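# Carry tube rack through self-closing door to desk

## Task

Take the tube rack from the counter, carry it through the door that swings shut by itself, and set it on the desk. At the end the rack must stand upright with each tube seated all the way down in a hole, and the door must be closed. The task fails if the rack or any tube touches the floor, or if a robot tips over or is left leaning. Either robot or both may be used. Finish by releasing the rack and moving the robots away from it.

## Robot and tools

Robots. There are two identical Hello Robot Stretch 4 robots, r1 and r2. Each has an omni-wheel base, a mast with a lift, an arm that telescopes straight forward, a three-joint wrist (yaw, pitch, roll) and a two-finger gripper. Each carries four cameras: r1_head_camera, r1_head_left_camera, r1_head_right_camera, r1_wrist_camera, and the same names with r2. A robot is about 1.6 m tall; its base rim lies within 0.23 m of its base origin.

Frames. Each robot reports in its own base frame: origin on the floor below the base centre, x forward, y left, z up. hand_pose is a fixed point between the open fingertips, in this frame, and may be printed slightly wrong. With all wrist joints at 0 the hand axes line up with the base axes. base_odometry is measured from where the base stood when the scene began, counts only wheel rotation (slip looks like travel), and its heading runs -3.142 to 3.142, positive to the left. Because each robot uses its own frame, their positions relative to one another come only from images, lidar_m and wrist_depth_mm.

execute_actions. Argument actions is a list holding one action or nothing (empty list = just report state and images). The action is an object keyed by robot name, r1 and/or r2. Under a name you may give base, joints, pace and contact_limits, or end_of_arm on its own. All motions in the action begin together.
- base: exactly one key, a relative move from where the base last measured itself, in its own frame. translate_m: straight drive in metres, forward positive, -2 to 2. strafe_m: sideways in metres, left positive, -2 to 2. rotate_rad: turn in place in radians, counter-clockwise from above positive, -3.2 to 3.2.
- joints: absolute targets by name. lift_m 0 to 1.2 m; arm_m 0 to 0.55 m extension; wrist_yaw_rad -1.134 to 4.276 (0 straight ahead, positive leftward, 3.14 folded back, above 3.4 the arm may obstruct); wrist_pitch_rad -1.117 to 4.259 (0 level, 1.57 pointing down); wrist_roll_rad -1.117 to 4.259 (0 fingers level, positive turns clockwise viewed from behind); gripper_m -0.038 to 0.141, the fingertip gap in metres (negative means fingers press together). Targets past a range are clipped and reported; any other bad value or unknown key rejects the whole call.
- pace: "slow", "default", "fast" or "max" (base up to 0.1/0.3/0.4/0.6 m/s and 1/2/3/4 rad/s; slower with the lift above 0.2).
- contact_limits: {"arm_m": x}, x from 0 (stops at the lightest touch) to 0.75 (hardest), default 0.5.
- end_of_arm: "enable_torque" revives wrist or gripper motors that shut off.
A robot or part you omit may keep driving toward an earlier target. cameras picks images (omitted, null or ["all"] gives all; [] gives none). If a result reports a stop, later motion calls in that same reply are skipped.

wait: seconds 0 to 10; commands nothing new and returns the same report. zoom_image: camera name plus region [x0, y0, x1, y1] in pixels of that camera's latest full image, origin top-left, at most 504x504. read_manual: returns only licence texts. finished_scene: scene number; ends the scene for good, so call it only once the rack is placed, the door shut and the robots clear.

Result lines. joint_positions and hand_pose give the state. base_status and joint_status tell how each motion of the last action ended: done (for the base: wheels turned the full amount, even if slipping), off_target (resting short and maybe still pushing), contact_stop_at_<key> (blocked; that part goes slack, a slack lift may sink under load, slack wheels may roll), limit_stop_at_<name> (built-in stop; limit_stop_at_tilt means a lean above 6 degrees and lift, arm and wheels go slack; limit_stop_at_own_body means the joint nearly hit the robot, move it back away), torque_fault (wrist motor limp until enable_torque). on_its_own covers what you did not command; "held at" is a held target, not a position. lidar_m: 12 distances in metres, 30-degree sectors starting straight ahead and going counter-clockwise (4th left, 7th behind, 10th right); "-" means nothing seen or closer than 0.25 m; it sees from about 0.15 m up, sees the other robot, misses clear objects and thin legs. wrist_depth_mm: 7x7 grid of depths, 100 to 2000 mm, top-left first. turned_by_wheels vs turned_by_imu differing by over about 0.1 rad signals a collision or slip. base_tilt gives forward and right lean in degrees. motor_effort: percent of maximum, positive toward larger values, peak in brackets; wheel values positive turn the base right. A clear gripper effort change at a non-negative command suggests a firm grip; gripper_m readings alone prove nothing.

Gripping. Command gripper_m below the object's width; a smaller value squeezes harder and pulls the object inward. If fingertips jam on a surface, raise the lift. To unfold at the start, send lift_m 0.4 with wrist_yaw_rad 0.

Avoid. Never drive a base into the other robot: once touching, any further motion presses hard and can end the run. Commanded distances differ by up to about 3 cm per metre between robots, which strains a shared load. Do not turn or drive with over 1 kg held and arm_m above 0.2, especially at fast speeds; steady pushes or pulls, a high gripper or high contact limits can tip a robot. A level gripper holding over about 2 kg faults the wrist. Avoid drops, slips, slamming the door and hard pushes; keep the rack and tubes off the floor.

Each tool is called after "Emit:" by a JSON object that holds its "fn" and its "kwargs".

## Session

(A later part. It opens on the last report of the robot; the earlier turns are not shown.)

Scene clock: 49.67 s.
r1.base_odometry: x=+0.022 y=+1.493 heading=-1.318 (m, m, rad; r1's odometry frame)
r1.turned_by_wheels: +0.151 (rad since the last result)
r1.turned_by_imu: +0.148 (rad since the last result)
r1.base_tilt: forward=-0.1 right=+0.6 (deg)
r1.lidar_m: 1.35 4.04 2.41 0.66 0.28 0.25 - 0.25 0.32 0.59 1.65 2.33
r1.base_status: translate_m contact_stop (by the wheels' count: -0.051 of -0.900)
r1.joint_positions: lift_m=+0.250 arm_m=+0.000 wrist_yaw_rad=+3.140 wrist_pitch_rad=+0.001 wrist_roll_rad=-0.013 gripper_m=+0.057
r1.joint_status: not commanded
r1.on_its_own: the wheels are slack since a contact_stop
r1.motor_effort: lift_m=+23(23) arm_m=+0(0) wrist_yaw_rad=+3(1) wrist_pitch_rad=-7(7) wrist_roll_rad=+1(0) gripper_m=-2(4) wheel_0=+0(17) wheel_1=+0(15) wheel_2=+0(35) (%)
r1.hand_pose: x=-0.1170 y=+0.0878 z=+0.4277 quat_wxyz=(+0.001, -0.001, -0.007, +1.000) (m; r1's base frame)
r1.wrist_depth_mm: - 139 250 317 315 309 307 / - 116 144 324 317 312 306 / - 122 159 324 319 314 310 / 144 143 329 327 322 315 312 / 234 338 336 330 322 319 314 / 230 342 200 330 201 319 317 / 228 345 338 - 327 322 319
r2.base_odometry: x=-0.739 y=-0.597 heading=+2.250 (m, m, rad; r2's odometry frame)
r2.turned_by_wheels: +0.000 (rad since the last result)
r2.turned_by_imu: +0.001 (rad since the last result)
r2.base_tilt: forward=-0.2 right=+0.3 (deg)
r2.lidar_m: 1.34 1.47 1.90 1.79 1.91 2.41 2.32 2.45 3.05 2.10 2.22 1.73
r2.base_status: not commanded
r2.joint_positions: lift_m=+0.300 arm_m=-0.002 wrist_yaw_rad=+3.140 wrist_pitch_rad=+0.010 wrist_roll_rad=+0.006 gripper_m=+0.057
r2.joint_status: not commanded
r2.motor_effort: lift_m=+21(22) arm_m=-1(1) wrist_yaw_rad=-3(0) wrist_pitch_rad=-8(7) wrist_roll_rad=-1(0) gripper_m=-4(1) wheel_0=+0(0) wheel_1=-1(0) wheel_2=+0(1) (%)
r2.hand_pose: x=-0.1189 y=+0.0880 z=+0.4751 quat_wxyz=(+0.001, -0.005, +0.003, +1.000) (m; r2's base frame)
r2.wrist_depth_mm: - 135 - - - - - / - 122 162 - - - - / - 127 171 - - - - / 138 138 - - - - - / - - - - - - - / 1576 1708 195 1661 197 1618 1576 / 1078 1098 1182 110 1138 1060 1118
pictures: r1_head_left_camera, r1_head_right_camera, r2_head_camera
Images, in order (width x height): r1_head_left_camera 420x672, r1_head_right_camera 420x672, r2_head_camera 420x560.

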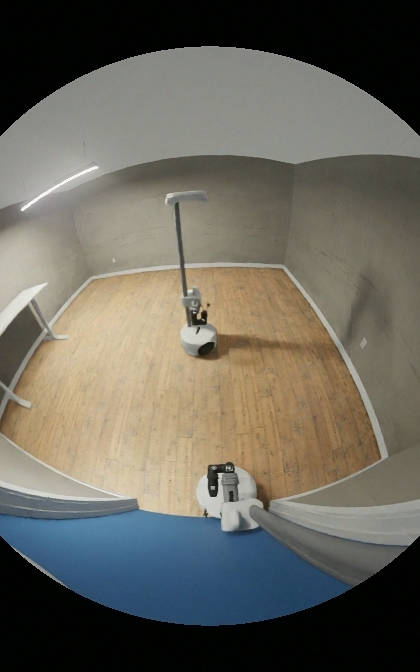

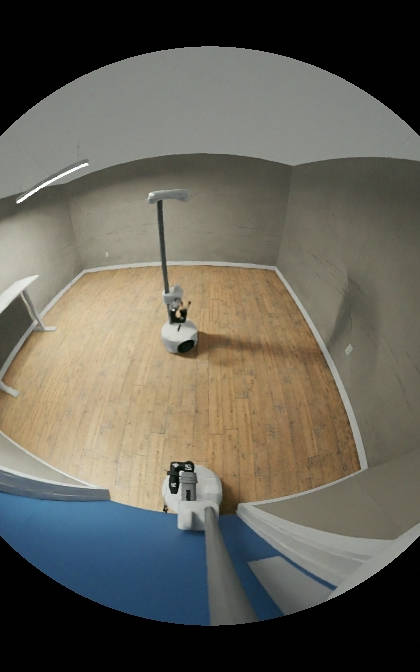

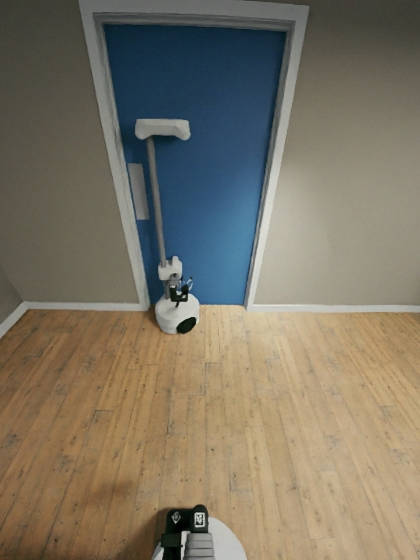

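Emit:
{"fn": "execute_actions", "kwargs": {"actions": [{"r1":{"base":{"rotate_rad":-0.17},"pace":"slow"}}], "cameras": []}}

Emit:
{"fn": "execute_actions", "kwargs": {"actions": [{"r1":{"base":{"translate_m":-0.9}}}], "cameras": ["r1_head_right_camera","r2_head_camera"]}}

Scene clock: 53.43 s.
r1.base_odometry: x=+0.022 y=+1.493 heading=-1.488 (m, m, rad; r1's odometry frame)
r1.turned_by_wheels: -0.169 (rad since the last result)
r1.turned_by_imu: -0.169 (rad since the last result)
r1.base_tilt: forward=-0.2 right=+0.7 (deg)
r1.lidar_m: 1.36 1.34 2.59 1.11 0.32 0.25 - 0.25 0.27 0.34 1.59 1.98
r1.base_status: done
r1.joint_positions: lift_m=+0.250 arm_m=+0.000 wrist_yaw_rad=+3.140 wrist_pitch_rad=+0.001 wrist_roll_rad=-0.013 gripper_m=+0.057
r1.joint_status: not commanded
r1.motor_effort: lift_m=+23(23) arm_m=+0(0) wrist_yaw_rad=+1(4) wrist_pitch_rad=-6(9) wrist_roll_rad=-1(0) gripper_m=-1(5) wheel_0=+2(5) wheel_1=+3(8) wheel_2=+2(3) (%)
r1.hand_pose: x=-0.1170 y=+0.0878 z=+0.4277 quat_wxyz=(+0.001, -0.001, -0.007, +1.000) (m; r1's base frame)
r1.wrist_depth_mm: - 139 251 334 342 351 357 / - 116 144 340 345 349 362 / - 121 158 340 347 357 364 / 144 143 330 342 347 357 366 / 235 329 332 343 349 359 368 / 230 330 200 345 202 364 375 / 228 330 340 - 359 366 375
r2.base_odometry: x=-0.739 y=-0.597 heading=+2.250 (m, m, rad; r2's odometry frame)
r2.turned_by_wheels: +0.000 (rad since the last result)
r2.turned_by_imu: +0.001 (rad since the last result)
r2.base_tilt: forward=-0.1 right=+0.4 (deg)
r2.lidar_m: 1.35 1.47 1.91 1.80 1.89 2.40 2.30 2.44 3.04 2.12 2.22 1.75
r2.base_status: not commanded
r2.joint_positions: lift_m=+0.300 arm_m=-0.002 wrist_yaw_rad=+3.140 wrist_pitch_rad=+0.010 wrist_roll_rad=+0.006 gripper_m=+0.057
r2.joint_status: not commanded
r2.motor_effort: lift_m=+21(21) arm_m=-1(1) wrist_yaw_rad=-1(1) wrist_pitch_rad=-7(8) wrist_roll_rad=-1(0) gripper_m=-4(5) wheel_0=+0(0) wheel_1=+0(0) wheel_2=+0(0) (%)
r2.hand_pose: x=-0.1189 y=+0.0880 z=+0.4751 quat_wxyz=(+0.001, -0.005, +0.003, +1.000) (m; r2's base frame)
r2.wrist_depth_mm: - 135 - - - - - / - 123 162 - - - - / - 127 171 - - - - / 138 137 - - - - - / - - - - - - - / 1576 1708 195 1661 197 1661 1618 / 1118 1138 1138 110 1160 1078 1098
pictures: none
No camera images: the call's "cameras" was empty. Leave "cameras" out to get every camera's image.

Scene clock: 59.63 s.
r1.base_odometry: x=+0.028 y=+1.494 heading=-1.194 (m, m, rad; r1's odometry frame)
r1.turned_by_wheels: +0.294 (rad since the last result)
r1.turned_by_imu: +0.290 (rad since the last result)
r1.base_tilt: forward=-0.2 right=+0.7 (deg)
r1.lidar_m: 1.34 2.92 2.37 0.50 0.25 0.25 - 0.25 0.35 1.29 1.76 2.74
r1.base_status: translate_m contact_stop (by the wheels' count: +0.001 of -0.900)
r1.joint_positions: lift_m=+0.250 arm_m=+0.000 wrist_yaw_rad=+3.140 wrist_pitch_rad=+0.001 wrist_roll_rad=-0.013 gripper_m=+0.057
r1.joint_status: not commanded
r1.on_its_own: the wheels are slack since a contact_stop
r1.motor_effort: lift_m=+23(23) arm_m=+0(0) wrist_yaw_rad=+2(2) wrist_pitch_rad=-8(9) wrist_roll_rad=-1(1) gripper_m=-5(5) wheel_0=+0(17) wheel_1=+0(34) wheel_2=+0(34) (%)
r1.hand_pose: x=-0.1170 y=+0.0878 z=+0.4277 quat_wxyz=(+0.001, -0.001, -0.007, +1.000) (m; r1's base frame)
r1.wrist_depth_mm: - 139 250 312 297 285 277 / - 116 143 315 300 289 278 / - 122 159 315 304 290 282 / 144 143 325 319 304 294 283 / 235 357 340 319 303 296 285 / 230 357 200 322 201 294 289 / 228 362 345 - 307 297 290
r2.base_odometry: x=-0.739 y=-0.597 heading=+2.250 (m, m, rad; r2's odometry frame)
r2.turned_by_wheels: +0.000 (rad since the last result)
r2.turned_by_imu: +0.002 (rad since the last result)
r2.base_tilt: forward=-0.2 right=+0.5 (deg)
r2.lidar_m: 1.35 1.48 1.89 1.82 1.90 2.41 2.31 2.42 3.04 2.12 2.19 1.73
r2.base_status: not commanded
r2.joint_positions: lift_m=+0.300 arm_m=-0.002 wrist_yaw_rad=+3.140 wrist_pitch_rad=+0.010 wrist_roll_rad=+0.006 gripper_m=+0.057
r2.joint_status: not commanded
r2.motor_effort: lift_m=+22(21) arm_m=-1(1) wrist_yaw_rad=+0(1) wrist_pitch_rad=-8(8) wrist_roll_rad=+0(0) gripper_m=-4(4) wheel_0=+0(0) wheel_1=+0(1) wheel_2=+0(0) (%)
r2.hand_pose: x=-0.1189 y=+0.0880 z=+0.4751 quat_wxyz=(+0.001, -0.005, +0.003, +1.000) (m; r2's base frame)
r2.wrist_depth_mm: - 135 - - - - - / - 123 162 - - - - / - 127 171 - - - - / 138 138 - - - - - / - - - - - - - / 1576 1756 194 1661 198 1661 1618 / 1118 1078 1205 110 1138 1060 1160
pictures: r1_head_right_camera, r2_head_camera
Images, in order (width x height): r1_head_right_camera 420x672, r2_head_camera 420x560.

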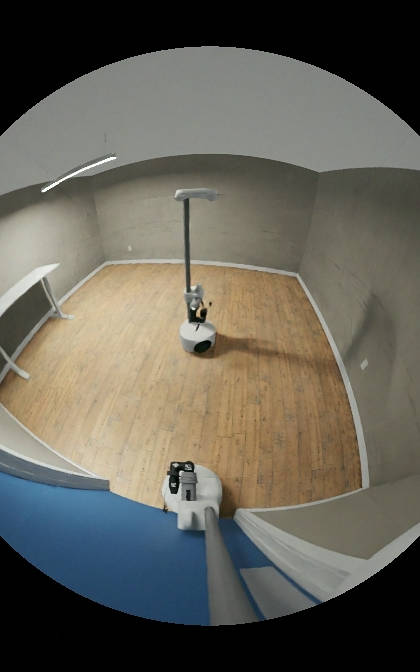

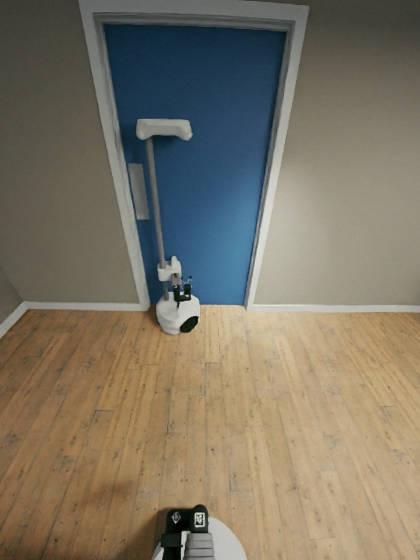

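Emit:
{"fn": "execute_actions", "kwargs": {"actions": [{"r1":{"base":{"rotate_rad":-0.29},"joints":{"lift_m":0.19},"pace":"slow"}}], "cameras": []}}

Emit:
{"fn": "execute_actions", "kwargs": {"actions": [{"r1":{"base":{"translate_m":-0.9},"pace":"fast"}}], "cameras": ["r1_head_right_camera","r2_head_camera"]}}

Scene clock: 62.83 s.
r1.base_odometry: x=+0.028 y=+1.494 heading=-1.483 (m, m, rad; r1's odometry frame)
r1.turned_by_wheels: -0.289 (rad since the last result)
r1.turned_by_imu: -0.288 (rad since the last result)
r1.base_tilt: forward=-0.2 right=+0.6 (deg)
r1.lidar_m: 1.33 1.35 2.58 1.05 0.32 0.25 - 0.25 0.28 0.34 1.61 2.01
r1.base_status: done
r1.joint_positions: lift_m=+0.190 arm_m=+0.000 wrist_yaw_rad=+3.140 wrist_pitch_rad=+0.001 wrist_roll_rad=-0.013 gripper_m=+0.057
r1.joint_status: all done
r1.motor_effort: lift_m=+16(21) arm_m=+0(0) wrist_yaw_rad=+2(4) wrist_pitch_rad=-8(7) wrist_roll_rad=-1(0) gripper_m=-5(3) wheel_0=+3(7) wheel_1=+2(7) wheel_2=+3(2) (%)
r1.hand_pose: x=-0.1170 y=+0.0878 z=+0.3682 quat_wxyz=(+0.001, -0.001, -0.007, +1.000) (m; r1's base frame)
r1.wrist_depth_mm: - 139 250 334 342 351 355 / - 116 144 336 343 353 357 / - 122 159 338 347 357 362 / 144 143 330 340 347 357 364 / 234 329 332 343 349 362 368 / 231 330 199 345 201 362 370 / 228 332 340 - 357 366 373
r2.base_odometry: x=-0.739 y=-0.597 heading=+2.250 (m, m, rad; r2's odometry frame)
r2.turned_by_wheels: +0.000 (rad since the last result)
r2.turned_by_imu: +0.001 (rad since the last result)
r2.base_tilt: forward=-0.3 right=+0.4 (deg)
r2.lidar_m: 1.34 1.44 1.90 1.82 1.91 2.41 2.30 2.44 3.05 2.11 2.21 1.71
r2.base_status: not commanded
r2.joint_positions: lift_m=+0.300 arm_m=-0.002 wrist_yaw_rad=+3.140 wrist_pitch_rad=+0.010 wrist_roll_rad=+0.006 gripper_m=+0.057
r2.joint_status: not commanded
r2.motor_effort: lift_m=+22(21) arm_m=-1(1) wrist_yaw_rad=-1(2) wrist_pitch_rad=-7(7) wrist_roll_rad=+0(1) gripper_m=-3(7) wheel_0=+0(0) wheel_1=+0(1) wheel_2=+0(0) (%)
r2.hand_pose: x=-0.1189 y=+0.0880 z=+0.4751 quat_wxyz=(+0.001, -0.005, +0.003, +1.000) (m; r2's base frame)
r2.wrist_depth_mm: - 135 - - - - - / - 122 161 - - - - / - 127 171 - - - - / 138 138 - - - - - / - - - - - - - / 1576 1661 195 1708 198 1618 1618 / 1078 1098 1182 110 1160 1078 1118
pictures: none
No camera images: the call's "cameras" was empty. Leave "cameras" out to get every camera's image.

Scene clock: 65.13 s.
r1.base_odometry: x=+0.032 y=+1.499 heading=-1.449 (m, m, rad; r1's odometry frame)
r1.turned_by_wheels: +0.035 (rad since the last result)
r1.turned_by_imu: +0.034 (rad since the last result)
r1.base_tilt: forward=-0.2 right=+0.6 (deg)
r1.lidar_m: 1.36 1.33 2.51 0.71 0.30 0.25 - 0.25 0.28 0.34 1.61 2.06
r1.base_status: translate_m contact_stop (by the wheels' count: -0.004 of -0.900)
r1.joint_positions: lift_m=+0.190 arm_m=+0.000 wrist_yaw_rad=+3.140 wrist_pitch_rad=+0.002 wrist_roll_rad=-0.013 gripper_m=+0.057
r1.joint_status: not commanded
r1.on_its_own: the wheels are slack since a contact_stop
r1.motor_effort: lift_m=+16(16) arm_m=+0(0) wrist_yaw_rad=+2(2) wrist_pitch_rad=-8(9) wrist_roll_rad=+0(0) gripper_m=-1(4) wheel_0=+0(17) wheel_1=+0(15) wheel_2=+0(33) (%)
r1.hand_pose: x=-0.1170 y=+0.0878 z=+0.3682 quat_wxyz=(+0.001, -0.001, -0.007, +1.000) (m; r1's base frame)
r1.wrist_depth_mm: - 139 251 327 332 340 342 / - 116 143 330 338 340 343 / - 122 158 332 338 342 347 / 144 143 329 334 342 343 349 / 235 329 330 338 338 345 351 / 230 330 200 338 201 347 353 / 228 329 340 - 347 351 357
r2.base_odometry: x=-0.739 y=-0.597 heading=+2.250 (m, m, rad; r2's odometry frame)
r2.turned_by_wheels: +0.000 (rad since the last result)
r2.turned_by_imu: +0.001 (rad since the last result)
r2.base_tilt: forward=-0.2 right=+0.4 (deg)
r2.lidar_m: 1.34 1.47 1.91 1.81 1.90 2.40 2.31 2.44 3.01 2.11 2.20 1.74
r2.base_status: not commanded
r2.joint_positions: lift_m=+0.300 arm_m=-0.002 wrist_yaw_rad=+3.140 wrist_pitch_rad=+0.010 wrist_roll_rad=+0.006 gripper_m=+0.057
r2.joint_status: not commanded
r2.motor_effort: lift_m=+21(21) arm_m=-1(1) wrist_yaw_rad=-1(1) wrist_pitch_rad=-7(7) wrist_roll_rad=+0(1) gripper_m=-3(4) wheel_0=-1(0) wheel_1=-1(0) wheel_2=+0(0) (%)
r2.hand_pose: x=-0.1189 y=+0.0880 z=+0.4751 quat_wxyz=(+0.001, -0.005, +0.003, +1.000) (m; r2's base frame)
r2.wrist_depth_mm: - 136 - - - - - / - 122 161 - - - - / - 127 171 - - - - / 137 138 - - - - - / - - - - - - - / 1576 1756 195 1756 198 1708 1618 / 1118 1098 1160 110 1138 1060 1138
pictures: r1_head_right_camera, r2_head_camera
Images, in order (width x height): r1_head_right_camera 420x672, r2_head_camera 420x560.

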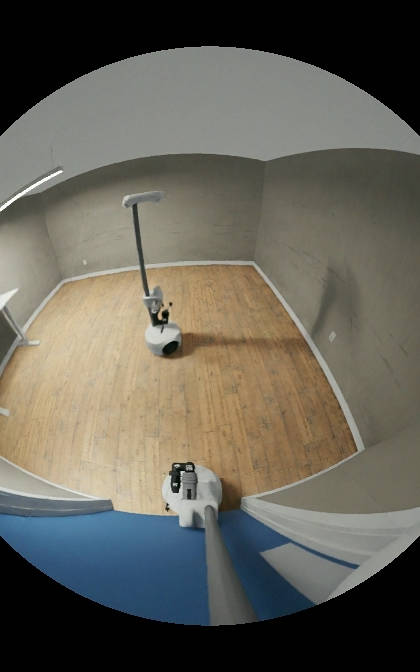

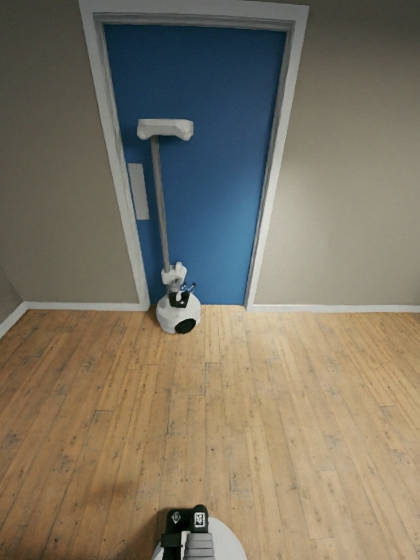

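Emit:
{"fn": "execute_actions", "kwargs": {"actions": [{"r1":{"base":{"translate_m":0.05},"pace":"slow"}}], "cameras": []}}

Emit:
{"fn": "execute_actions", "kwargs": {"actions": [{"r1":{"base":{"rotate_rad":-1.61},"pace":"slow"}}], "cameras": []}}

Emit:
{"fn": "execute_actions", "kwargs": {"actions": [{"r1":{"base":{"strafe_m":0.045},"pace":"slow"}}], "cameras": []}}

Emit:
{"fn": "execute_actions", "kwargs": {"actions": [{"r1":{"base":{"strafe_m":0.9}}}], "cameras": ["r1_head_left_camera","r2_head_camera"]}}

Scene clock: 73.97 s.
r1.base_odometry: x=+0.039 y=+1.449 heading=-1.448 (m, m, rad; r1's odometry frame)
r1.turned_by_wheels: +0.000 (rad since the last result)
r1.turned_by_imu: -0.002 (rad since the last result)
r1.base_tilt: forward=-0.2 right=+0.6 (deg)
r1.lidar_m: 1.29 1.31 2.50 1.12 0.40 0.25 0.25 0.25 0.34 0.50 1.61 2.06
r1.base_status: done
r1.joint_positions: lift_m=+0.190 arm_m=+0.000 wrist_yaw_rad=+3.140 wrist_pitch_rad=+0.002 wrist_roll_rad=-0.013 gripper_m=+0.057
r1.joint_status: not commanded
r1.motor_effort: lift_m=+16(16) arm_m=+0(0) wrist_yaw_rad=+3(3) wrist_pitch_rad=-8(6) wrist_roll_rad=+0(0) gripper_m=-4(2) wheel_0=+3(4) wheel_1=+3(6) wheel_2=-3(10) (%)
r1.hand_pose: x=-0.1170 y=+0.0878 z=+0.3682 quat_wxyz=(+0.001, -0.001, -0.007, +1.000) (m; r1's base frame)
r1.wrist_depth_mm: - 139 250 377 382 389 394 / - 116 144 379 382 392 394 / - 122 158 382 387 394 397 / 144 143 377 384 389 394 402 / 236 375 379 387 392 397 402 / 231 375 199 387 201 397 407 / 226 377 387 - 397 404 410
r2.base_odometry: x=-0.739 y=-0.597 heading=+2.250 (m, m, rad; r2's odometry frame)
r2.turned_by_wheels: +0.000 (rad since the last result)
r2.turned_by_imu: +0.002 (rad since the last result)
r2.base_tilt: forward=-0.2 right=+0.3 (deg)
r2.lidar_m: 1.31 1.43 1.90 1.79 1.89 2.39 2.28 2.44 3.05 2.09 2.22 1.73
r2.base_status: not commanded
r2.joint_positions: lift_m=+0.300 arm_m=-0.002 wrist_yaw_rad=+3.140 wrist_pitch_rad=+0.010 wrist_roll_rad=+0.006 gripper_m=+0.057
r2.joint_status: not commanded
r2.motor_effort: lift_m=+22(21) arm_m=-1(1) wrist_yaw_rad=+2(0) wrist_pitch_rad=-7(8) wrist_roll_rad=+0(1) gripper_m=+0(4) wheel_0=+0(0) wheel_1=-1(0) wheel_2=-1(0) (%)
r2.hand_pose: x=-0.1189 y=+0.0880 z=+0.4751 quat_wxyz=(+0.001, -0.005, +0.003, +1.000) (m; r2's base frame)
r2.wrist_depth_mm: - 135 - - - - - / - 122 162 - - - - / - 127 171 - - - - / 138 138 - - - - - / - - - - - - - / 1537 1708 195 1708 198 1618 1661 / 1118 1118 1182 110 1160 1060 1138
pictures: none
No camera images: the call's "cameras" was empty. Leave "cameras" out to get every camera's image.

Scene clock: 76.87 s.
r1.base_odometry: x=+0.039 y=+1.449 heading=-3.058 (m, m, rad; r1's odometry frame)
r1.turned_by_wheels: -1.609 (rad since the last result)
r1.turned_by_imu: -1.596 (rad since the last result)
r1.base_tilt: forward=-0.2 right=+0.6 (deg)
r1.lidar_m: 0.42 1.59 2.02 1.30 1.30 2.70 1.40 0.39 0.25 0.25 0.25 0.30
r1.base_status: done
r1.joint_positions: lift_m=+0.190 arm_m=+0.000 wrist_yaw_rad=+3.140 wrist_pitch_rad=+0.002 wrist_roll_rad=-0.013 gripper_m=+0.057
r1.joint_status: not commanded
r1.motor_effort: lift_m=+16(16) arm_m=+0(0) wrist_yaw_rad=+4(4) wrist_pitch_rad=-6(8) wrist_roll_rad=+1(1) gripper_m=-4(3) wheel_0=+3(5) wheel_1=+3(7) wheel_2=+3(2) (%)
r1.hand_pose: x=-0.1170 y=+0.0878 z=+0.3682 quat_wxyz=(+0.001, -0.001, -0.007, +1.000) (m; r1's base frame)
r1.wrist_depth_mm: - 139 251 - - - - / - 116 143 - - - - / - 122 159 - - - - / 144 143 1118 - - - - / 234 778 1397 - 1863 - 1921 / 230 778 200 1205 201 1182 1138 / 227 759 931 - 891 809 842
r2.base_odometry: x=-0.739 y=-0.597 heading=+2.250 (m, m, rad; r2's odometry frame)
r2.turned_by_wheels: +0.000 (rad since the last result)
r2.turned_by_imu: +0.001 (rad since the last result)
r2.base_tilt: forward=-0.2 right=+0.4 (deg)
r2.lidar_m: 1.30 1.41 1.90 1.80 1.90 2.39 2.30 2.41 3.03 2.11 2.22 1.72
r2.base_status: not commanded
r2.joint_positions: lift_m=+0.300 arm_m=-0.002 wrist_yaw_rad=+3.140 wrist_pitch_rad=+0.010 wrist_roll_rad=+0.006 gripper_m=+0.057
r2.joint_status: not commanded
r2.motor_effort: lift_m=+21(21) arm_m=+0(1) wrist_yaw_rad=+0(0) wrist_pitch_rad=-7(7) wrist_roll_rad=+0(0) gripper_m=-5(6) wheel_0=+0(0) wheel_1=-1(1) wheel_2=+0(1) (%)
r2.hand_pose: x=-0.1189 y=+0.0880 z=+0.4751 quat_wxyz=(+0.001, -0.005, +0.003, +1.000) (m; r2's base frame)
r2.wrist_depth_mm: - 135 - - - - - / - 122 162 - - - - / - 127 170 - - - - / 137 138 - - - - - / - - - - - - - / 1576 1708 194 1708 198 1661 1661 / 1098 1098 1160 110 1160 1060 1138
pictures: none
No camera images: the call's "cameras" was empty. Leave "cameras" out to get every camera's image.

Scene clock: 78.40 s.
r1.base_odometry: x=+0.042 y=+1.405 heading=-3.058 (m, m, rad; r1's odometry frame)
r1.turned_by_wheels: +0.000 (rad since the last result)
r1.turned_by_imu: -0.001 (rad since the last result)
r1.base_tilt: forward=-0.1 right=+0.6 (deg)
r1.lidar_m: 0.56 1.58 2.01 1.27 1.26 2.71 1.72 0.49 0.31 0.27 0.28 0.36
r1.base_status: done
r1.joint_positions: lift_m=+0.190 arm_m=+0.000 wrist_yaw_rad=+3.140 wrist_pitch_rad=+0.002 wrist_roll_rad=-0.013 gripper_m=+0.057
r1.joint_status: not commanded
r1.motor_effort: lift_m=+16(16) arm_m=+0(0) wrist_yaw_rad=+3(3) wrist_pitch_rad=-7(8) wrist_roll_rad=+1(1) gripper_m=-4(4) wheel_0=-3(6) wheel_1=+3(8) wheel_2=+0(6) (%)
r1.hand_pose: x=-0.1170 y=+0.0878 z=+0.3682 quat_wxyz=(+0.001, -0.001, -0.007, +1.000) (m; r1's base frame)
r1.wrist_depth_mm: - 139 251 - - - - / - 116 144 - - - - / - 122 159 - - - - / 144 143 1281 - - - - / 236 778 1576 - 1808 - 1921 / 231 788 199 1205 200 1160 1098 / 227 768 931 - 878 809 831
r2.base_odometry: x=-0.739 y=-0.597 heading=+2.250 (m, m, rad; r2's odometry frame)
r2.turned_by_wheels: +0.000 (rad since the last result)
r2.turned_by_imu: +0.001 (rad since the last result)
r2.base_tilt: forward=-0.2 right=+0.3 (deg)
r2.lidar_m: 1.26 1.35 1.89 1.82 1.90 2.41 2.31 2.39 3.06 2.10 2.22 1.73
r2.base_status: not commanded
r2.joint_positions: lift_m=+0.300 arm_m=-0.002 wrist_yaw_rad=+3.140 wrist_pitch_rad=+0.010 wrist_roll_rad=+0.006 gripper_m=+0.057
r2.joint_status: not commanded
r2.motor_effort: lift_m=+22(22) arm_m=-1(1) wrist_yaw_rad=+1(1) wrist_pitch_rad=-8(7) wrist_roll_rad=+0(1) gripper_m=-3(4) wheel_0=+0(0) wheel_1=+0(0) wheel_2=+0(0) (%)
r2.hand_pose: x=-0.1189 y=+0.0880 z=+0.4751 quat_wxyz=(+0.001, -0.005, +0.003, +1.000) (m; r2's base frame)
r2.wrist_depth_mm: - 135 - - - - - / - 122 162 - - - - / - 127 171 - - - - / 137 138 - - - - - / - - - - - - - / 1537 1708 194 1756 198 1661 1708 / 1098 1098 1138 110 1160 1060 1118
pictures: none
No camera images: the call's "cameras" was empty. Leave "cameras" out to get every camera's image.

Scene clock: 82.73 s.
r1.base_odometry: x=+0.118 y=+0.508 heading=-3.058 (m, m, rad; r1's odometry frame)
r1.turned_by_wheels: +0.000 (rad since the last result)
r1.turned_by_imu: -0.001 (rad since the last result)
r1.base_tilt: forward=-0.1 right=+0.6 (deg)
r1.lidar_m: 1.45 1.48 1.86 2.87 0.45 0.48 3.29 1.83 1.29 1.17 1.10 1.41
r1.base_status: done
r1.joint_positions: lift_m=+0.190 arm_m=+0.000 wrist_yaw_rad=+3.140 wrist_pitch_rad=+0.002 wrist_roll_rad=-0.013 gripper_m=+0.057
r1.joint_status: not commanded
r1.motor_effort: lift_m=+17(17) arm_m=+0(0) wrist_yaw_rad=+4(4) wrist_pitch_rad=-9(8) wrist_roll_rad=-1(1) gripper_m=-2(2) wheel_0=-1(9) wheel_1=-1(12) wheel_2=+0(3) (%)
r1.hand_pose: x=-0.1170 y=+0.0878 z=+0.3681 quat_wxyz=(+0.001, -0.001, -0.007, +1.000) (m; r1's base frame)
r1.wrist_depth_mm: - 139 251 - - - - / - 116 144 - - - 473 / - 122 159 - - - 427 / 144 143 - - - - - / 236 - - - 1808 - 1863 / 230 1229 200 1229 200 574 564 / 228 854 904 - 878 488 442
r2.base_odometry: x=-0.739 y=-0.597 heading=+2.250 (m, m, rad; r2's odometry frame)
r2.turned_by_wheels: +0.000 (rad since the last result)
r2.turned_by_imu: +0.002 (rad since the last result)
r2.base_tilt: forward=-0.3 right=+0.3 (deg)
r2.lidar_m: 0.63 0.44 0.54 1.80 1.90 2.43 2.31 2.39 3.04 2.11 2.24 1.72
r2.base_status: not commanded
r2.joint_positions: lift_m=+0.300 arm_m=-0.002 wrist_yaw_rad=+3.140 wrist_pitch_rad=+0.010 wrist_roll_rad=+0.006 gripper_m=+0.057
r2.joint_status: not commanded
r2.motor_effort: lift_m=+22(21) arm_m=-1(1) wrist_yaw_rad=+0(0) wrist_pitch_rad=-8(7) wrist_roll_rad=-1(1) gripper_m=-1(5) wheel_0=+0(0) wheel_1=-1(1) wheel_2=+0(0) (%)
r2.hand_pose: x=-0.1189 y=+0.0880 z=+0.4751 quat_wxyz=(+0.001, -0.005, +0.003, +1.000) (m; r2's base frame)
r2.wrist_depth_mm: - 135 - - - - - / - 122 161 - - - - / - 127 171 - - - - / 138 138 - - - - - / - - - - - - - / 1576 1756 193 1708 198 1618 1576 / 1098 1098 1182 110 1138 1042 1118
pictures: r1_head_left_camera, r2_head_camera
Images, in order (width x height): r1_head_left_camera 420x672, r2_head_camera 420x560.

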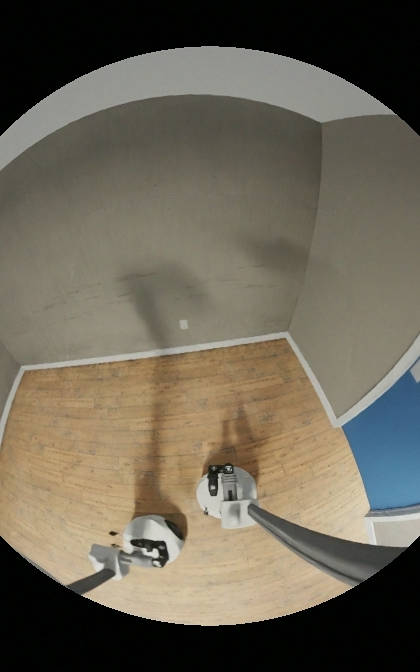

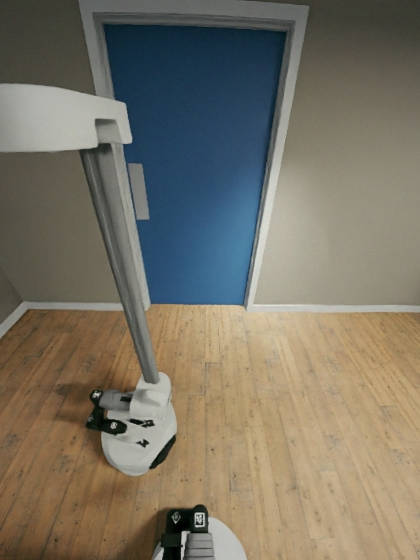

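Emit:
{"fn": "execute_actions", "kwargs": {"actions": [{"r1":{"base":{"strafe_m":-0.85}}}], "cameras": []}}

Emit:
{"fn": "execute_actions", "kwargs": {"actions": [{"r1":{"base":{"rotate_rad":3.17}}}], "cameras": ["r1_head_left_camera","r2_head_camera"]}}

Scene clock: 88.67 s.
r1.base_odometry: x=+0.047 y=+1.355 heading=-3.058 (m, m, rad; r1's odometry frame)
r1.turned_by_wheels: +0.000 (rad since the last result)
r1.turned_by_imu: -0.003 (rad since the last result)
r1.base_tilt: forward=-0.2 right=+0.6 (deg)
r1.lidar_m: 0.69 1.60 2.01 1.23 1.22 2.78 3.16 0.58 0.35 0.32 0.32 0.39
r1.base_status: done
r1.joint_positions: lift_m=+0.190 arm_m=+0.000 wrist_yaw_rad=+3.140 wrist_pitch_rad=+0.002 wrist_roll_rad=-0.013 gripper_m=+0.057
r1.joint_status: not commanded
r1.motor_effort: lift_m=+17(17) arm_m=+0(0) wrist_yaw_rad=+2(4) wrist_pitch_rad=-8(8) wrist_roll_rad=+0(1) gripper_m=-4(5) wheel_0=+2(9) wheel_1=+0(9) wheel_2=+0(2) (%)
r1.hand_pose: x=-0.1170 y=+0.0878 z=+0.3681 quat_wxyz=(+0.001, -0.001, -0.007, +1.000) (m; r1's base frame)
r1.wrist_depth_mm: - 139 251 - - - - / - 116 144 - - - - / - 122 159 - - - - / 144 143 1464 - - - - / 234 931 1661 - 1863 - 1983 / 230 904 199 1205 200 1160 1118 / 227 798 917 - 917 809 842
r2.base_odometry: x=-0.739 y=-0.597 heading=+2.250 (m, m, rad; r2's odometry frame)
r2.turned_by_wheels: +0.000 (rad since the last result)
r2.turned_by_imu: +0.002 (rad since the last result)
r2.base_tilt: forward=-0.1 right=+0.5 (deg)
r2.lidar_m: 1.22 1.25 1.89 1.82 1.90 2.41 2.31 2.43 3.02 2.12 2.21 1.71
r2.base_status: not commanded
r2.joint_positions: lift_m=+0.300 arm_m=-0.002 wrist_yaw_rad=+3.140 wrist_pitch_rad=+0.010 wrist_roll_rad=+0.006 gripper_m=+0.057
r2.joint_status: not commanded
r2.motor_effort: lift_m=+22(21) arm_m=-1(1) wrist_yaw_rad=+0(2) wrist_pitch_rad=-7(7) wrist_roll_rad=-1(0) gripper_m=-5(1) wheel_0=+0(0) wheel_1=-1(1) wheel_2=+0(0) (%)
r2.hand_pose: x=-0.1189 y=+0.0880 z=+0.4751 quat_wxyz=(+0.001, -0.005, +0.003, +1.000) (m; r2's base frame)
r2.wrist_depth_mm: - 136 - - - - - / - 122 162 - - - - / - 127 171 - - - - / 138 138 - - - - - / - - - - - - - / 1576 1708 195 1756 197 1661 1576 / 1098 1078 1160 110 1138 1078 1118
pictures: none
No camera images: the call's "cameras" was empty. Leave "cameras" out to get every camera's image.

Scene clock: 91.53 s.
r1.base_odometry: x=+0.047 y=+1.355 heading=+0.112 (m, m, rad; r1's odometry frame)
r1.turned_by_wheels: +3.169 (rad since the last result)
r1.turned_by_imu: +3.139 (rad since the last result)
r1.base_tilt: forward=-0.2 right=+0.6 (deg)
r1.lidar_m: 1.90 0.57 0.35 0.32 0.33 0.39 0.73 1.61 2.06 1.22 1.22 2.57
r1.base_status: done
r1.joint_positions: lift_m=+0.190 arm_m=+0.000 wrist_yaw_rad=+3.140 wrist_pitch_rad=+0.002 wrist_roll_rad=-0.013 gripper_m=+0.057
r1.joint_status: not commanded
r1.motor_effort: lift_m=+17(17) arm_m=+0(0) wrist_yaw_rad=+2(2) wrist_pitch_rad=-8(8) wrist_roll_rad=+1(1) gripper_m=-1(3) wheel_0=-2(8) wheel_1=-3(9) wheel_2=-3(7) (%)
r1.hand_pose: x=-0.1170 y=+0.0878 z=+0.3681 quat_wxyz=(+0.001, -0.001, -0.007, +1.000) (m; r1's base frame)
r1.wrist_depth_mm: - 140 250 1661 627 445 364 / - 116 144 1661 640 449 370 / - 122 158 1708 647 452 377 / 144 143 1618 1708 647 459 379 / 235 1618 1708 1708 504 459 377 / 230 1281 199 1118 200 462 379 / 227 866 917 - 512 459 379
r2.base_odometry: x=-0.739 y=-0.597 heading=+2.250 (m, m, rad; r2's odometry frame)
r2.turned_by_wheels: +0.000 (rad since the last result)
r2.turned_by_imu: +0.001 (rad since the last result)
r2.base_tilt: forward=-0.2 right=+0.3 (deg)
r2.lidar_m: 1.18 1.26 1.90 1.81 1.90 2.42 2.30 2.43 3.05 2.11 2.22 1.73
r2.base_status: not commanded
r2.joint_positions: lift_m=+0.300 arm_m=-0.002 wrist_yaw_rad=+3.140 wrist_pitch_rad=+0.010 wrist_roll_rad=+0.006 gripper_m=+0.057
r2.joint_status: not commanded
r2.motor_effort: lift_m=+22(21) arm_m=-1(1) wrist_yaw_rad=-1(1) wrist_pitch_rad=-7(7) wrist_roll_rad=-1(0) gripper_m=-4(6) wheel_0=+0(0) wheel_1=-1(1) wheel_2=-1(0) (%)
r2.hand_pose: x=-0.1189 y=+0.0880 z=+0.4751 quat_wxyz=(+0.001, -0.005, +0.003, +1.000) (m; r2's base frame)
r2.wrist_depth_mm: - 135 - - - - - / - 122 161 - - - - / - 127 171 - - - - / 138 138 - - - - - / - - - - - - - / 1618 1708 195 1756 197 1661 1661 / 1118 1060 1160 110 1160 1078 1138
pictures: r1_head_left_camera, r2_head_camera
Images, in order (width x height): r1_head_left_camera 420x672, r2_head_camera 420x560.

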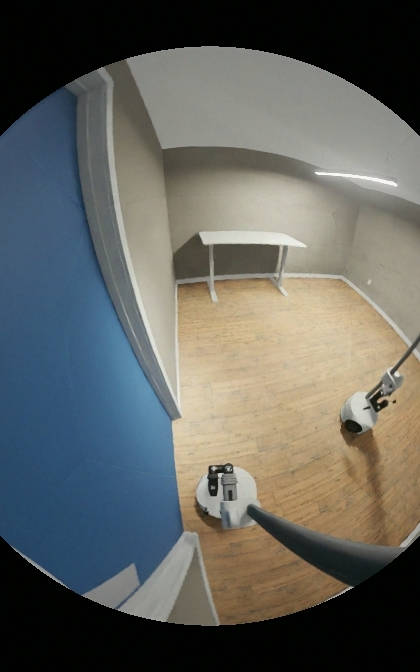

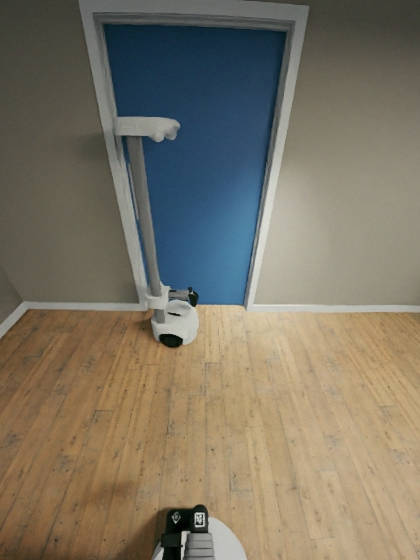

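Emit:
{"fn": "execute_actions", "kwargs": {"actions": [{"r1":{"base":{"translate_m":0.06},"pace":"slow"}}], "cameras": []}}

Emit:
{"fn": "execute_actions", "kwargs": {"actions": [{"r1":{"base":{"strafe_m":0.1},"pace":"slow"}}], "cameras": ["r2_head_camera"]}}

Emit:
{"fn": "execute_actions", "kwargs": {"actions": [{"r1":{"base":{"strafe_m":0.85}}}], "cameras": ["r1_head_left_camera","r2_head_camera"]}}

Scene clock: 94.60 s.
r1.base_odometry: x=+0.106 y=+1.362 heading=+0.112 (m, m, rad; r1's odometry frame)
r1.turned_by_wheels: +0.000 (rad since the last result)
r1.turned_by_imu: -0.001 (rad since the last result)
r1.base_tilt: forward=-0.1 right=+0.6 (deg)
r1.lidar_m: 1.94 0.58 0.35 0.32 0.33 0.44 0.76 1.66 2.13 1.19 1.21 2.51
r1.base_status: done
r1.joint_positions: lift_m=+0.190 arm_m=+0.000 wrist_yaw_rad=+3.140 wrist_pitch_rad=+0.002 wrist_roll_rad=-0.013 gripper_m=+0.057
r1.joint_status: not commanded
r1.motor_effort: lift_m=+17(17) arm_m=+0(0) wrist_yaw_rad=+4(4) wrist_pitch_rad=-8(7) wrist_roll_rad=+0(1) gripper_m=-1(2) wheel_0=+3(5) wheel_1=+4(4) wheel_2=-2(10) (%)
r1.hand_pose: x=-0.1170 y=+0.0878 z=+0.3681 quat_wxyz=(+0.001, -0.001, -0.007, +1.000) (m; r1's base frame)
r1.wrist_depth_mm: - 139 250 1708 634 504 377 / - 116 144 1708 654 504 384 / - 122 159 1756 661 508 384 / 144 143 1661 1808 683 517 387 / 236 1708 1756 1808 535 517 389 / 230 1255 200 1138 200 469 387 / 227 854 917 - 539 469 389
r2.base_odometry: x=-0.739 y=-0.597 heading=+2.250 (m, m, rad; r2's odometry frame)
r2.turned_by_wheels: +0.000 (rad since the last result)
r2.turned_by_imu: +0.001 (rad since the last result)
r2.base_tilt: forward=-0.2 right=+0.3 (deg)
r2.lidar_m: 1.20 1.32 1.91 1.83 1.88 2.39 2.30 2.42 3.04 2.12 2.19 1.72
r2.base_status: not commanded
r2.joint_positions: lift_m=+0.300 arm_m=-0.002 wrist_yaw_rad=+3.140 wrist_pitch_rad=+0.010 wrist_roll_rad=+0.006 gripper_m=+0.057
r2.joint_status: not commanded
r2.motor_effort: lift_m=+21(21) arm_m=-1(1) wrist_yaw_rad=-1(1) wrist_pitch_rad=-8(7) wrist_roll_rad=+0(1) gripper_m=-3(3) wheel_0=+0(0) wheel_1=-1(1) wheel_2=+0(0) (%)
r2.hand_pose: x=-0.1189 y=+0.0880 z=+0.4751 quat_wxyz=(+0.001, -0.005, +0.003, +1.000) (m; r2's base frame)
r2.wrist_depth_mm: - 135 - - - - - / - 122 162 - - - - / - 127 171 - - - - / 137 138 - - - - - / - - - - - - - / 1576 1756 194 1708 197 1708 1661 / 1098 1118 1160 110 1160 1078 1118
pictures: none
No camera images: the call's "cameras" was empty. Leave "cameras" out to get every camera's image.

Scene clock: 96.73 s.
r1.base_odometry: x=+0.095 y=+1.461 heading=+0.112 (m, m, rad; r1's odometry frame)
r1.turned_by_wheels: +0.000 (rad since the last result)
r1.turned_by_imu: -0.001 (rad since the last result)
r1.base_tilt: forward=-0.1 right=+0.7 (deg)
r1.lidar_m: 1.24 0.41 0.25 0.25 0.25 0.32 0.46 1.67 2.13 1.30 1.31 2.49
r1.base_status: done
r1.joint_positions: lift_m=+0.190 arm_m=+0.000 wrist_yaw_rad=+3.140 wrist_pitch_rad=+0.002 wrist_roll_rad=-0.013 gripper_m=+0.057
r1.joint_status: not commanded
r1.motor_effort: lift_m=+17(17) arm_m=+0(0) wrist_yaw_rad=+2(3) wrist_pitch_rad=-8(8) wrist_roll_rad=-1(1) gripper_m=-4(2) wheel_0=-1(5) wheel_1=+2(9) wheel_2=+0(3) (%)
r1.hand_pose: x=-0.1170 y=+0.0878 z=+0.3681 quat_wxyz=(+0.001, -0.001, -0.007, +1.000) (m; r1's base frame)
r1.wrist_depth_mm: - 139 250 1205 508 334 252 / - 116 144 1281 512 338 256 / - 122 158 976 512 342 258 / 144 143 1661 1366 517 347 262 / 235 1708 1808 1042 517 349 262 / 231 1229 200 820 200 309 263 / 226 878 917 - 517 309 260
r2.base_odometry: x=-0.739 y=-0.597 heading=+2.250 (m, m, rad; r2's odometry frame)
r2.turned_by_wheels: +0.000 (rad since the last result)
r2.turned_by_imu: +0.001 (rad since the last result)
r2.base_tilt: forward=-0.3 right=+0.4 (deg)
r2.lidar_m: 1.28 1.76 1.90 1.82 1.91 2.39 2.31 2.42 3.01 2.11 2.19 1.73
r2.base_status: not commanded
r2.joint_positions: lift_m=+0.300 arm_m=-0.002 wrist_yaw_rad=+3.140 wrist_pitch_rad=+0.010 wrist_roll_rad=+0.006 gripper_m=+0.057
r2.joint_status: not commanded
r2.motor_effort: lift_m=+21(21) arm_m=-1(1) wrist_yaw_rad=+1(1) wrist_pitch_rad=-7(8) wrist_roll_rad=-1(1) gripper_m=-2(4) wheel_0=+0(1) wheel_1=+0(1) wheel_2=-1(0) (%)
r2.hand_pose: x=-0.1189 y=+0.0880 z=+0.4751 quat_wxyz=(+0.001, -0.005, +0.003, +1.000) (m; r2's base frame)
r2.wrist_depth_mm: - 135 - - - - - / - 122 161 - - - - / - 127 171 - - - - / 137 137 - - - - - / - - - - - - - / 1576 1708 194 1661 197 1618 1618 / 1098 1078 1160 110 1138 1078 1138
pictures: r2_head_camera
Images, in order (width x height): r2_head_camera 420x560.

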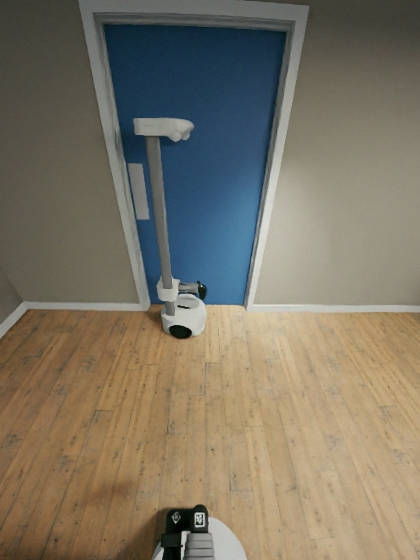

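Scene clock: 102.83 s.
r1.base_odometry: x=+0.091 y=+1.527 heading=+0.086 (m, m, rad; r1's odometry frame)
r1.turned_by_wheels: -0.026 (rad since the last result)
r1.turned_by_imu: -0.016 (rad since the last result)
r1.base_tilt: forward=-0.2 right=+0.7 (deg)
r1.lidar_m: 0.98 0.32 0.25 - 0.25 0.25 0.38 1.68 2.13 1.33 1.35 2.49
r1.base_status: strafe_m contact_stop (by the wheels' count: +0.066 of +0.850)
r1.joint_positions: lift_m=+0.190 arm_m=+0.000 wrist_yaw_rad=+3.140 wrist_pitch_rad=+0.002 wrist_roll_rad=-0.013 gripper_m=+0.057
r1.joint_status: not commanded
r1.on_its_own: the wheels are slack since a contact_stop
r1.motor_effort: lift_m=+18(19) arm_m=+0(0) wrist_yaw_rad=+3(4) wrist_pitch_rad=-8(8) wrist_roll_rad=-1(0) gripper_m=-1(6) wheel_0=+0(27) wheel_1=+0(34) wheel_2=+0(6) (%)
r1.hand_pose: x=-0.1170 y=+0.0879 z=+0.3680 quat_wxyz=(+0.001, -0.001, -0.007, +1.000) (m; r1's base frame)
r1.wrist_depth_mm: - 139 251 525 399 231 - / - 116 144 530 410 236 183 / - 122 159 535 413 240 182 / 144 143 1808 535 421 242 183 / 235 1708 1756 530 351 243 183 / 229 1229 199 544 200 216 189 / 228 866 917 - 355 214 -
r2.base_odometry: x=-0.739 y=-0.597 heading=+2.250 (m, m, rad; r2's odometry frame)
r2.turned_by_wheels: +0.000 (rad since the last result)
r2.turned_by_imu: +0.002 (rad since the last result)
r2.base_tilt: forward=-0.3 right=+0.5 (deg)
r2.lidar_m: 1.37 1.77 1.88 1.82 1.89 2.41 2.28 2.45 3.01 2.12 2.22 1.72
r2.base_status: not commanded
r2.joint_positions: lift_m=+0.300 arm_m=-0.002 wrist_yaw_rad=+3.140 wrist_pitch_rad=+0.010 wrist_roll_rad=+0.006 gripper_m=+0.057
r2.joint_status: not commanded
r2.motor_effort: lift_m=+22(21) arm_m=+0(0) wrist_yaw_rad=+0(1) wrist_pitch_rad=-7(7) wrist_roll_rad=+0(1) gripper_m=-2(4) wheel_0=+0(0) wheel_1=-1(1) wheel_2=-1(1) (%)
r2.hand_pose: x=-0.1189 y=+0.0880 z=+0.4751 quat_wxyz=(+0.001, -0.005, +0.003, +1.000) (m; r2's base frame)
r2.wrist_depth_mm: - 135 - - - - - / - 122 162 - - - - / - 127 171 - - - - / 137 138 - - - - - / - - - - - - - / 1576 1708 195 1708 197 1661 1661 / 1078 1118 1160 110 1118 1078 1138
pictures: r1_head_left_camera, r2_head_camera
Images, in order (width x height): r1_head_left_camera 420x672, r2_head_camera 420x560.

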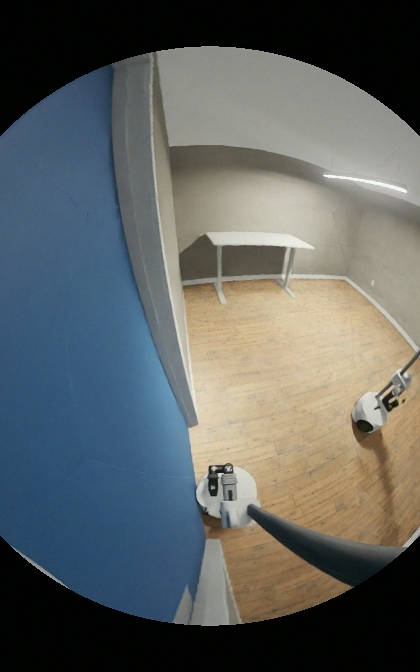

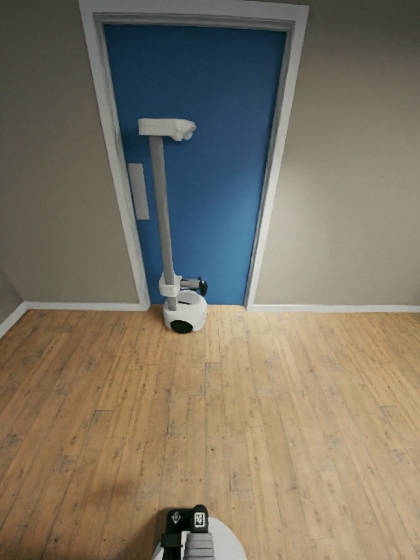

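Emit:
{"fn": "execute_actions", "kwargs": {"actions": [{"r1":{"base":{"translate_m":-0.09},"pace":"slow"}}], "cameras": ["r2_head_camera"]}}

Emit:
{"fn": "execute_actions", "kwargs": {"actions": [{"r1":{"base":{"strafe_m":0.85}}}], "cameras": ["r1_head_left_camera","r2_head_camera"]}}

Scene clock: 107.57 s.
r1.base_odometry: x=+0.002 y=+1.519 heading=+0.086 (m, m, rad; r1's odometry frame)
r1.turned_by_wheels: +0.000 (rad since the last result)
r1.turned_by_imu: -0.002 (rad since the last result)
r1.base_tilt: forward=-0.2 right=+0.7 (deg)
r1.lidar_m: 0.88 0.32 0.25 - 0.25 0.25 0.31 1.58 2.02 1.39 1.37 2.56
r1.base_status: done
r1.joint_positions: lift_m=+0.190 arm_m=+0.000 wrist_yaw_rad=+3.140 wrist_pitch_rad=+0.002 wrist_roll_rad=-0.013 gripper_m=+0.057
r1.joint_status: not commanded
r1.motor_effort: lift_m=+18(18) arm_m=+0(0) wrist_yaw_rad=+5(5) wrist_pitch_rad=-9(7) wrist_roll_rad=+1(0) gripper_m=-6(3) wheel_0=-18(22) wheel_1=+7(7) wheel_2=+6(14) (%)
r1.hand_pose: x=-0.1170 y=+0.0879 z=+0.3680 quat_wxyz=(+0.001, -0.001, -0.007, +1.000) (m; r1's base frame)
r1.wrist_depth_mm: - 139 250 439 402 231 - / - 116 144 445 413 235 181 / - 122 158 442 421 237 180 / 144 143 1661 445 424 239 181 / 235 1618 1708 449 353 242 181 / 229 1255 200 445 200 214 187 / 227 854 904 - 357 214 -
r2.base_odometry: x=-0.739 y=-0.597 heading=+2.250 (m, m, rad; r2's odometry frame)
r2.turned_by_wheels: +0.000 (rad since the last result)
r2.turned_by_imu: +0.002 (rad since the last result)
r2.base_tilt: forward=-0.2 right=+0.4 (deg)
r2.lidar_m: 1.38 1.47 1.92 1.80 1.89 2.40 2.31 2.41 3.04 2.11 2.21 1.72
r2.base_status: not commanded
r2.joint_positions: lift_m=+0.300 arm_m=-0.002 wrist_yaw_rad=+3.140 wrist_pitch_rad=+0.010 wrist_roll_rad=+0.006 gripper_m=+0.057
r2.joint_status: not commanded
r2.motor_effort: lift_m=+21(21) arm_m=-1(1) wrist_yaw_rad=+0(1) wrist_pitch_rad=-7(7) wrist_roll_rad=+0(1) gripper_m=-6(2) wheel_0=+0(0) wheel_1=+0(0) wheel_2=+0(0) (%)
r2.hand_pose: x=-0.1189 y=+0.0880 z=+0.4751 quat_wxyz=(+0.001, -0.005, +0.003, +1.000) (m; r2's base frame)
r2.wrist_depth_mm: - 135 - - - - - / - 122 162 - - - - / - 127 171 - - - - / 138 138 - - - - - / - - - - - - - / 1618 1708 194 1661 197 1708 1618 / 1118 1078 1160 110 1160 1078 1138
pictures: r2_head_camera
Images, in order (width x height): r2_head_camera 420x560.

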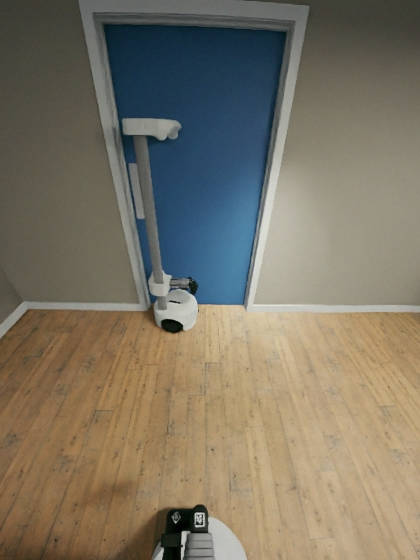

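Scene clock: 111.73 s.
r1.base_odometry: x=-0.071 y=+2.365 heading=+0.085 (m, m, rad; r1's odometry frame)
r1.turned_by_wheels: -0.001 (rad since the last result)
r1.turned_by_imu: -0.004 (rad since the last result)
r1.base_tilt: forward=-0.2 right=+0.6 (deg)
r1.lidar_m: 0.25 - 0.25 0.27 2.74 1.78 1.66 0.96 0.74 2.20 2.34 0.31
r1.base_status: done
r1.joint_positions: lift_m=+0.190 arm_m=+0.000 wrist_yaw_rad=+3.147 wrist_pitch_rad=+0.002 wrist_roll_rad=-0.013 gripper_m=+0.057
r1.joint_status: not commanded
r1.on_its_own: wrist_yaw_rad is at rest, and its effort (-16) is outside its rest range (-13 to +13)
r1.motor_effort: lift_m=+18(19) arm_m=+0(0) wrist_yaw_rad=-16(21) wrist_pitch_rad=-8(8) wrist_roll_rad=+2(1) gripper_m=-4(2) wheel_0=-5(26) wheel_1=+6(30) wheel_2=-9(9) (%)
r1.hand_pose: x=-0.1176 y=+0.0859 z=+0.3680 quat_wxyz=(-0.003, -0.001, -0.007, +1.000) (m; r1's base frame)
r1.wrist_depth_mm: - 139 169 1756 1863 1863 1921 / - 115 141 1756 1808 1863 1863 / - 122 153 1808 1808 1863 1921 / 144 143 1708 1863 1808 1808 1921 / 230 1708 1808 1863 1863 1863 1863 / 229 1281 200 1205 200 1138 1138 / 225 854 917 - 891 809 842
r2.base_odometry: x=-0.739 y=-0.597 heading=+2.250 (m, m, rad; r2's odometry frame)
r2.turned_by_wheels: +0.000 (rad since the last result)
r2.turned_by_imu: +0.002 (rad since the last result)
r2.base_tilt: forward=-0.3 right=+0.3 (deg)
r2.lidar_m: 1.71 1.76 1.89 1.82 1.90 2.41 2.30 2.40 3.04 2.11 2.20 1.73
r2.base_status: not commanded
r2.joint_positions: lift_m=+0.300 arm_m=-0.002 wrist_yaw_rad=+3.140 wrist_pitch_rad=+0.010 wrist_roll_rad=+0.006 gripper_m=+0.057
r2.joint_status: not commanded
r2.motor_effort: lift_m=+21(21) arm_m=-1(1) wrist_yaw_rad=+1(3) wrist_pitch_rad=-7(7) wrist_roll_rad=+0(1) gripper_m=-1(0) wheel_0=+0(0) wheel_1=+0(0) wheel_2=-1(0) (%)
r2.hand_pose: x=-0.1189 y=+0.0880 z=+0.4751 quat_wxyz=(+0.001, -0.005, +0.003, +1.000) (m; r2's base frame)
r2.wrist_depth_mm: - 136 - - - - - / - 122 162 - - - - / - 127 171 - - - - / 137 138 - - - - - / - - - - - - - / 1537 1661 195 1708 198 1661 1618 / 1098 1118 1160 110 1138 1060 1118
pictures: r1_head_left_camera, r2_head_camera
Images, in order (width x height): r1_head_left_camera 420x672, r2_head_camera 420x560.

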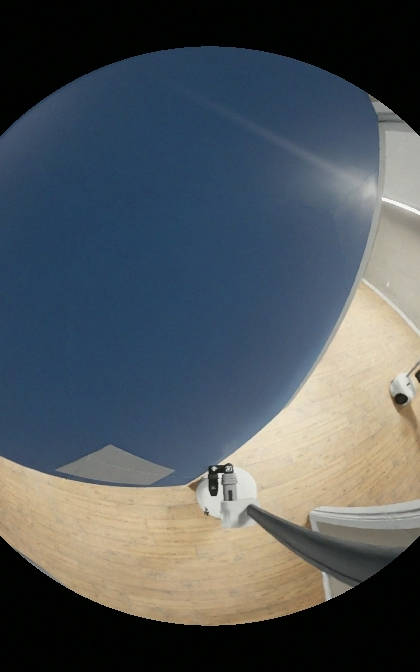

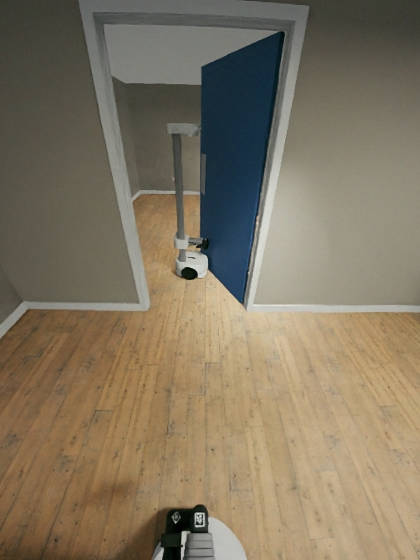

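Emit:
{"fn": "execute_actions", "kwargs": {"actions": [{"r1":{"base":{"rotate_rad":-3.0},"pace":"slow"}}], "cameras": ["r1_head_left_camera","r1_head_right_camera","r2_head_camera"]}}

Scene clock: 118.17 s.
r1.base_odometry: x=-0.071 y=+2.364 heading=-2.914 (m, m, rad; r1's odometry frame)
r1.turned_by_wheels: -2.999 (rad since the last result)
r1.turned_by_imu: -2.962 (rad since the last result)
r1.base_tilt: forward=-0.1 right=+0.7 (deg)
r1.lidar_m: 1.66 0.81 0.70 2.19 0.61 0.25 0.25 - 0.25 4.01 2.29 1.69
r1.base_status: done
r1.joint_positions: lift_m=+0.190 arm_m=+0.000 wrist_yaw_rad=+3.140 wrist_pitch_rad=+0.001 wrist_roll_rad=-0.013 gripper_m=+0.057
r1.joint_status: not commanded
r1.motor_effort: lift_m=+19(18) arm_m=+0(0) wrist_yaw_rad=+4(25) wrist_pitch_rad=-7(9) wrist_roll_rad=+0(1) gripper_m=-1(4) wheel_0=+1(9) wheel_1=-3(15) wheel_2=+13(26) (%)
r1.hand_pose: x=-0.1170 y=+0.0879 z=+0.3680 quat_wxyz=(+0.001, -0.001, -0.007, +1.000) (m; r1's base frame)
r1.wrist_depth_mm: - 139 251 379 418 480 530 / - 116 144 379 418 477 535 / - 121 159 382 424 480 544 / 144 143 336 389 424 484 544 / 233 322 347 384 415 480 544 / 229 320 199 382 200 492 549 / 227 315 347 - 449 480 559
r2.base_odometry: x=-0.739 y=-0.597 heading=+2.250 (m, m, rad; r2's odometry frame)
r2.turned_by_wheels: +0.000 (rad since the last result)
r2.turned_by_imu: +0.002 (rad since the last result)
r2.base_tilt: forward=-0.1 right=+0.3 (deg)
r2.lidar_m: 1.72 1.76 1.91 1.81 1.89 2.42 2.32 2.41 3.02 2.11 2.21 1.73
r2.base_status: not commanded
r2.joint_positions: lift_m=+0.300 arm_m=-0.002 wrist_yaw_rad=+3.140 wrist_pitch_rad=+0.010 wrist_roll_rad=+0.006 gripper_m=+0.057
r2.joint_status: not commanded
r2.motor_effort: lift_m=+21(21) arm_m=-1(1) wrist_yaw_rad=+2(0) wrist_pitch_rad=-7(7) wrist_roll_rad=-1(0) gripper_m=-5(6) wheel_0=+0(0) wheel_1=+0(1) wheel_2=+0(0) (%)
r2.hand_pose: x=-0.1189 y=+0.0880 z=+0.4751 quat_wxyz=(+0.001, -0.005, +0.003, +1.000) (m; r2's base frame)
r2.wrist_depth_mm: - 136 - - - - - / - 122 162 - - - - / - 127 171 - - - - / 137 137 - - - - - / - - - - - - - / 1618 1756 195 1661 197 1618 1618 / 1098 1098 1182 110 1160 1060 1118
pictures: r1_head_left_camera, r1_head_right_camera, r2_head_camera
Images, in order (width x height): r1_head_left_camera 420x672, r1_head_right_camera 420x672, r2_head_camera 420x560.

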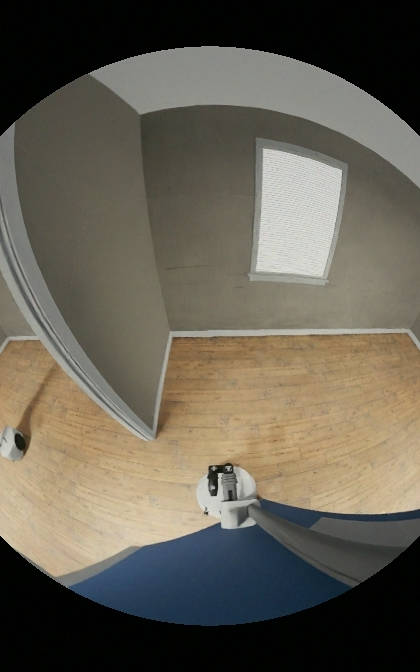

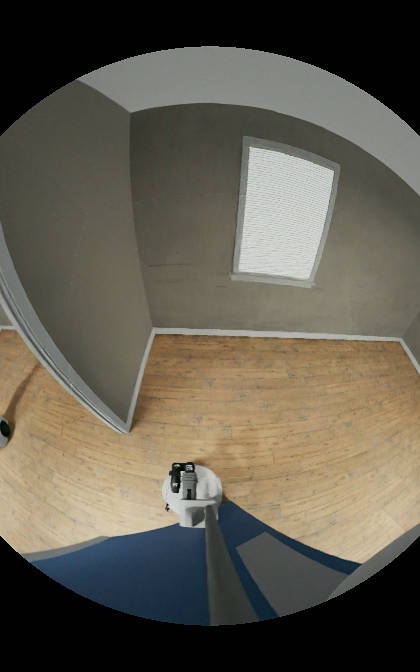

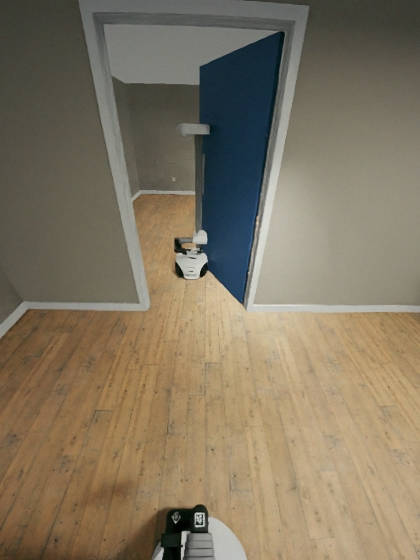

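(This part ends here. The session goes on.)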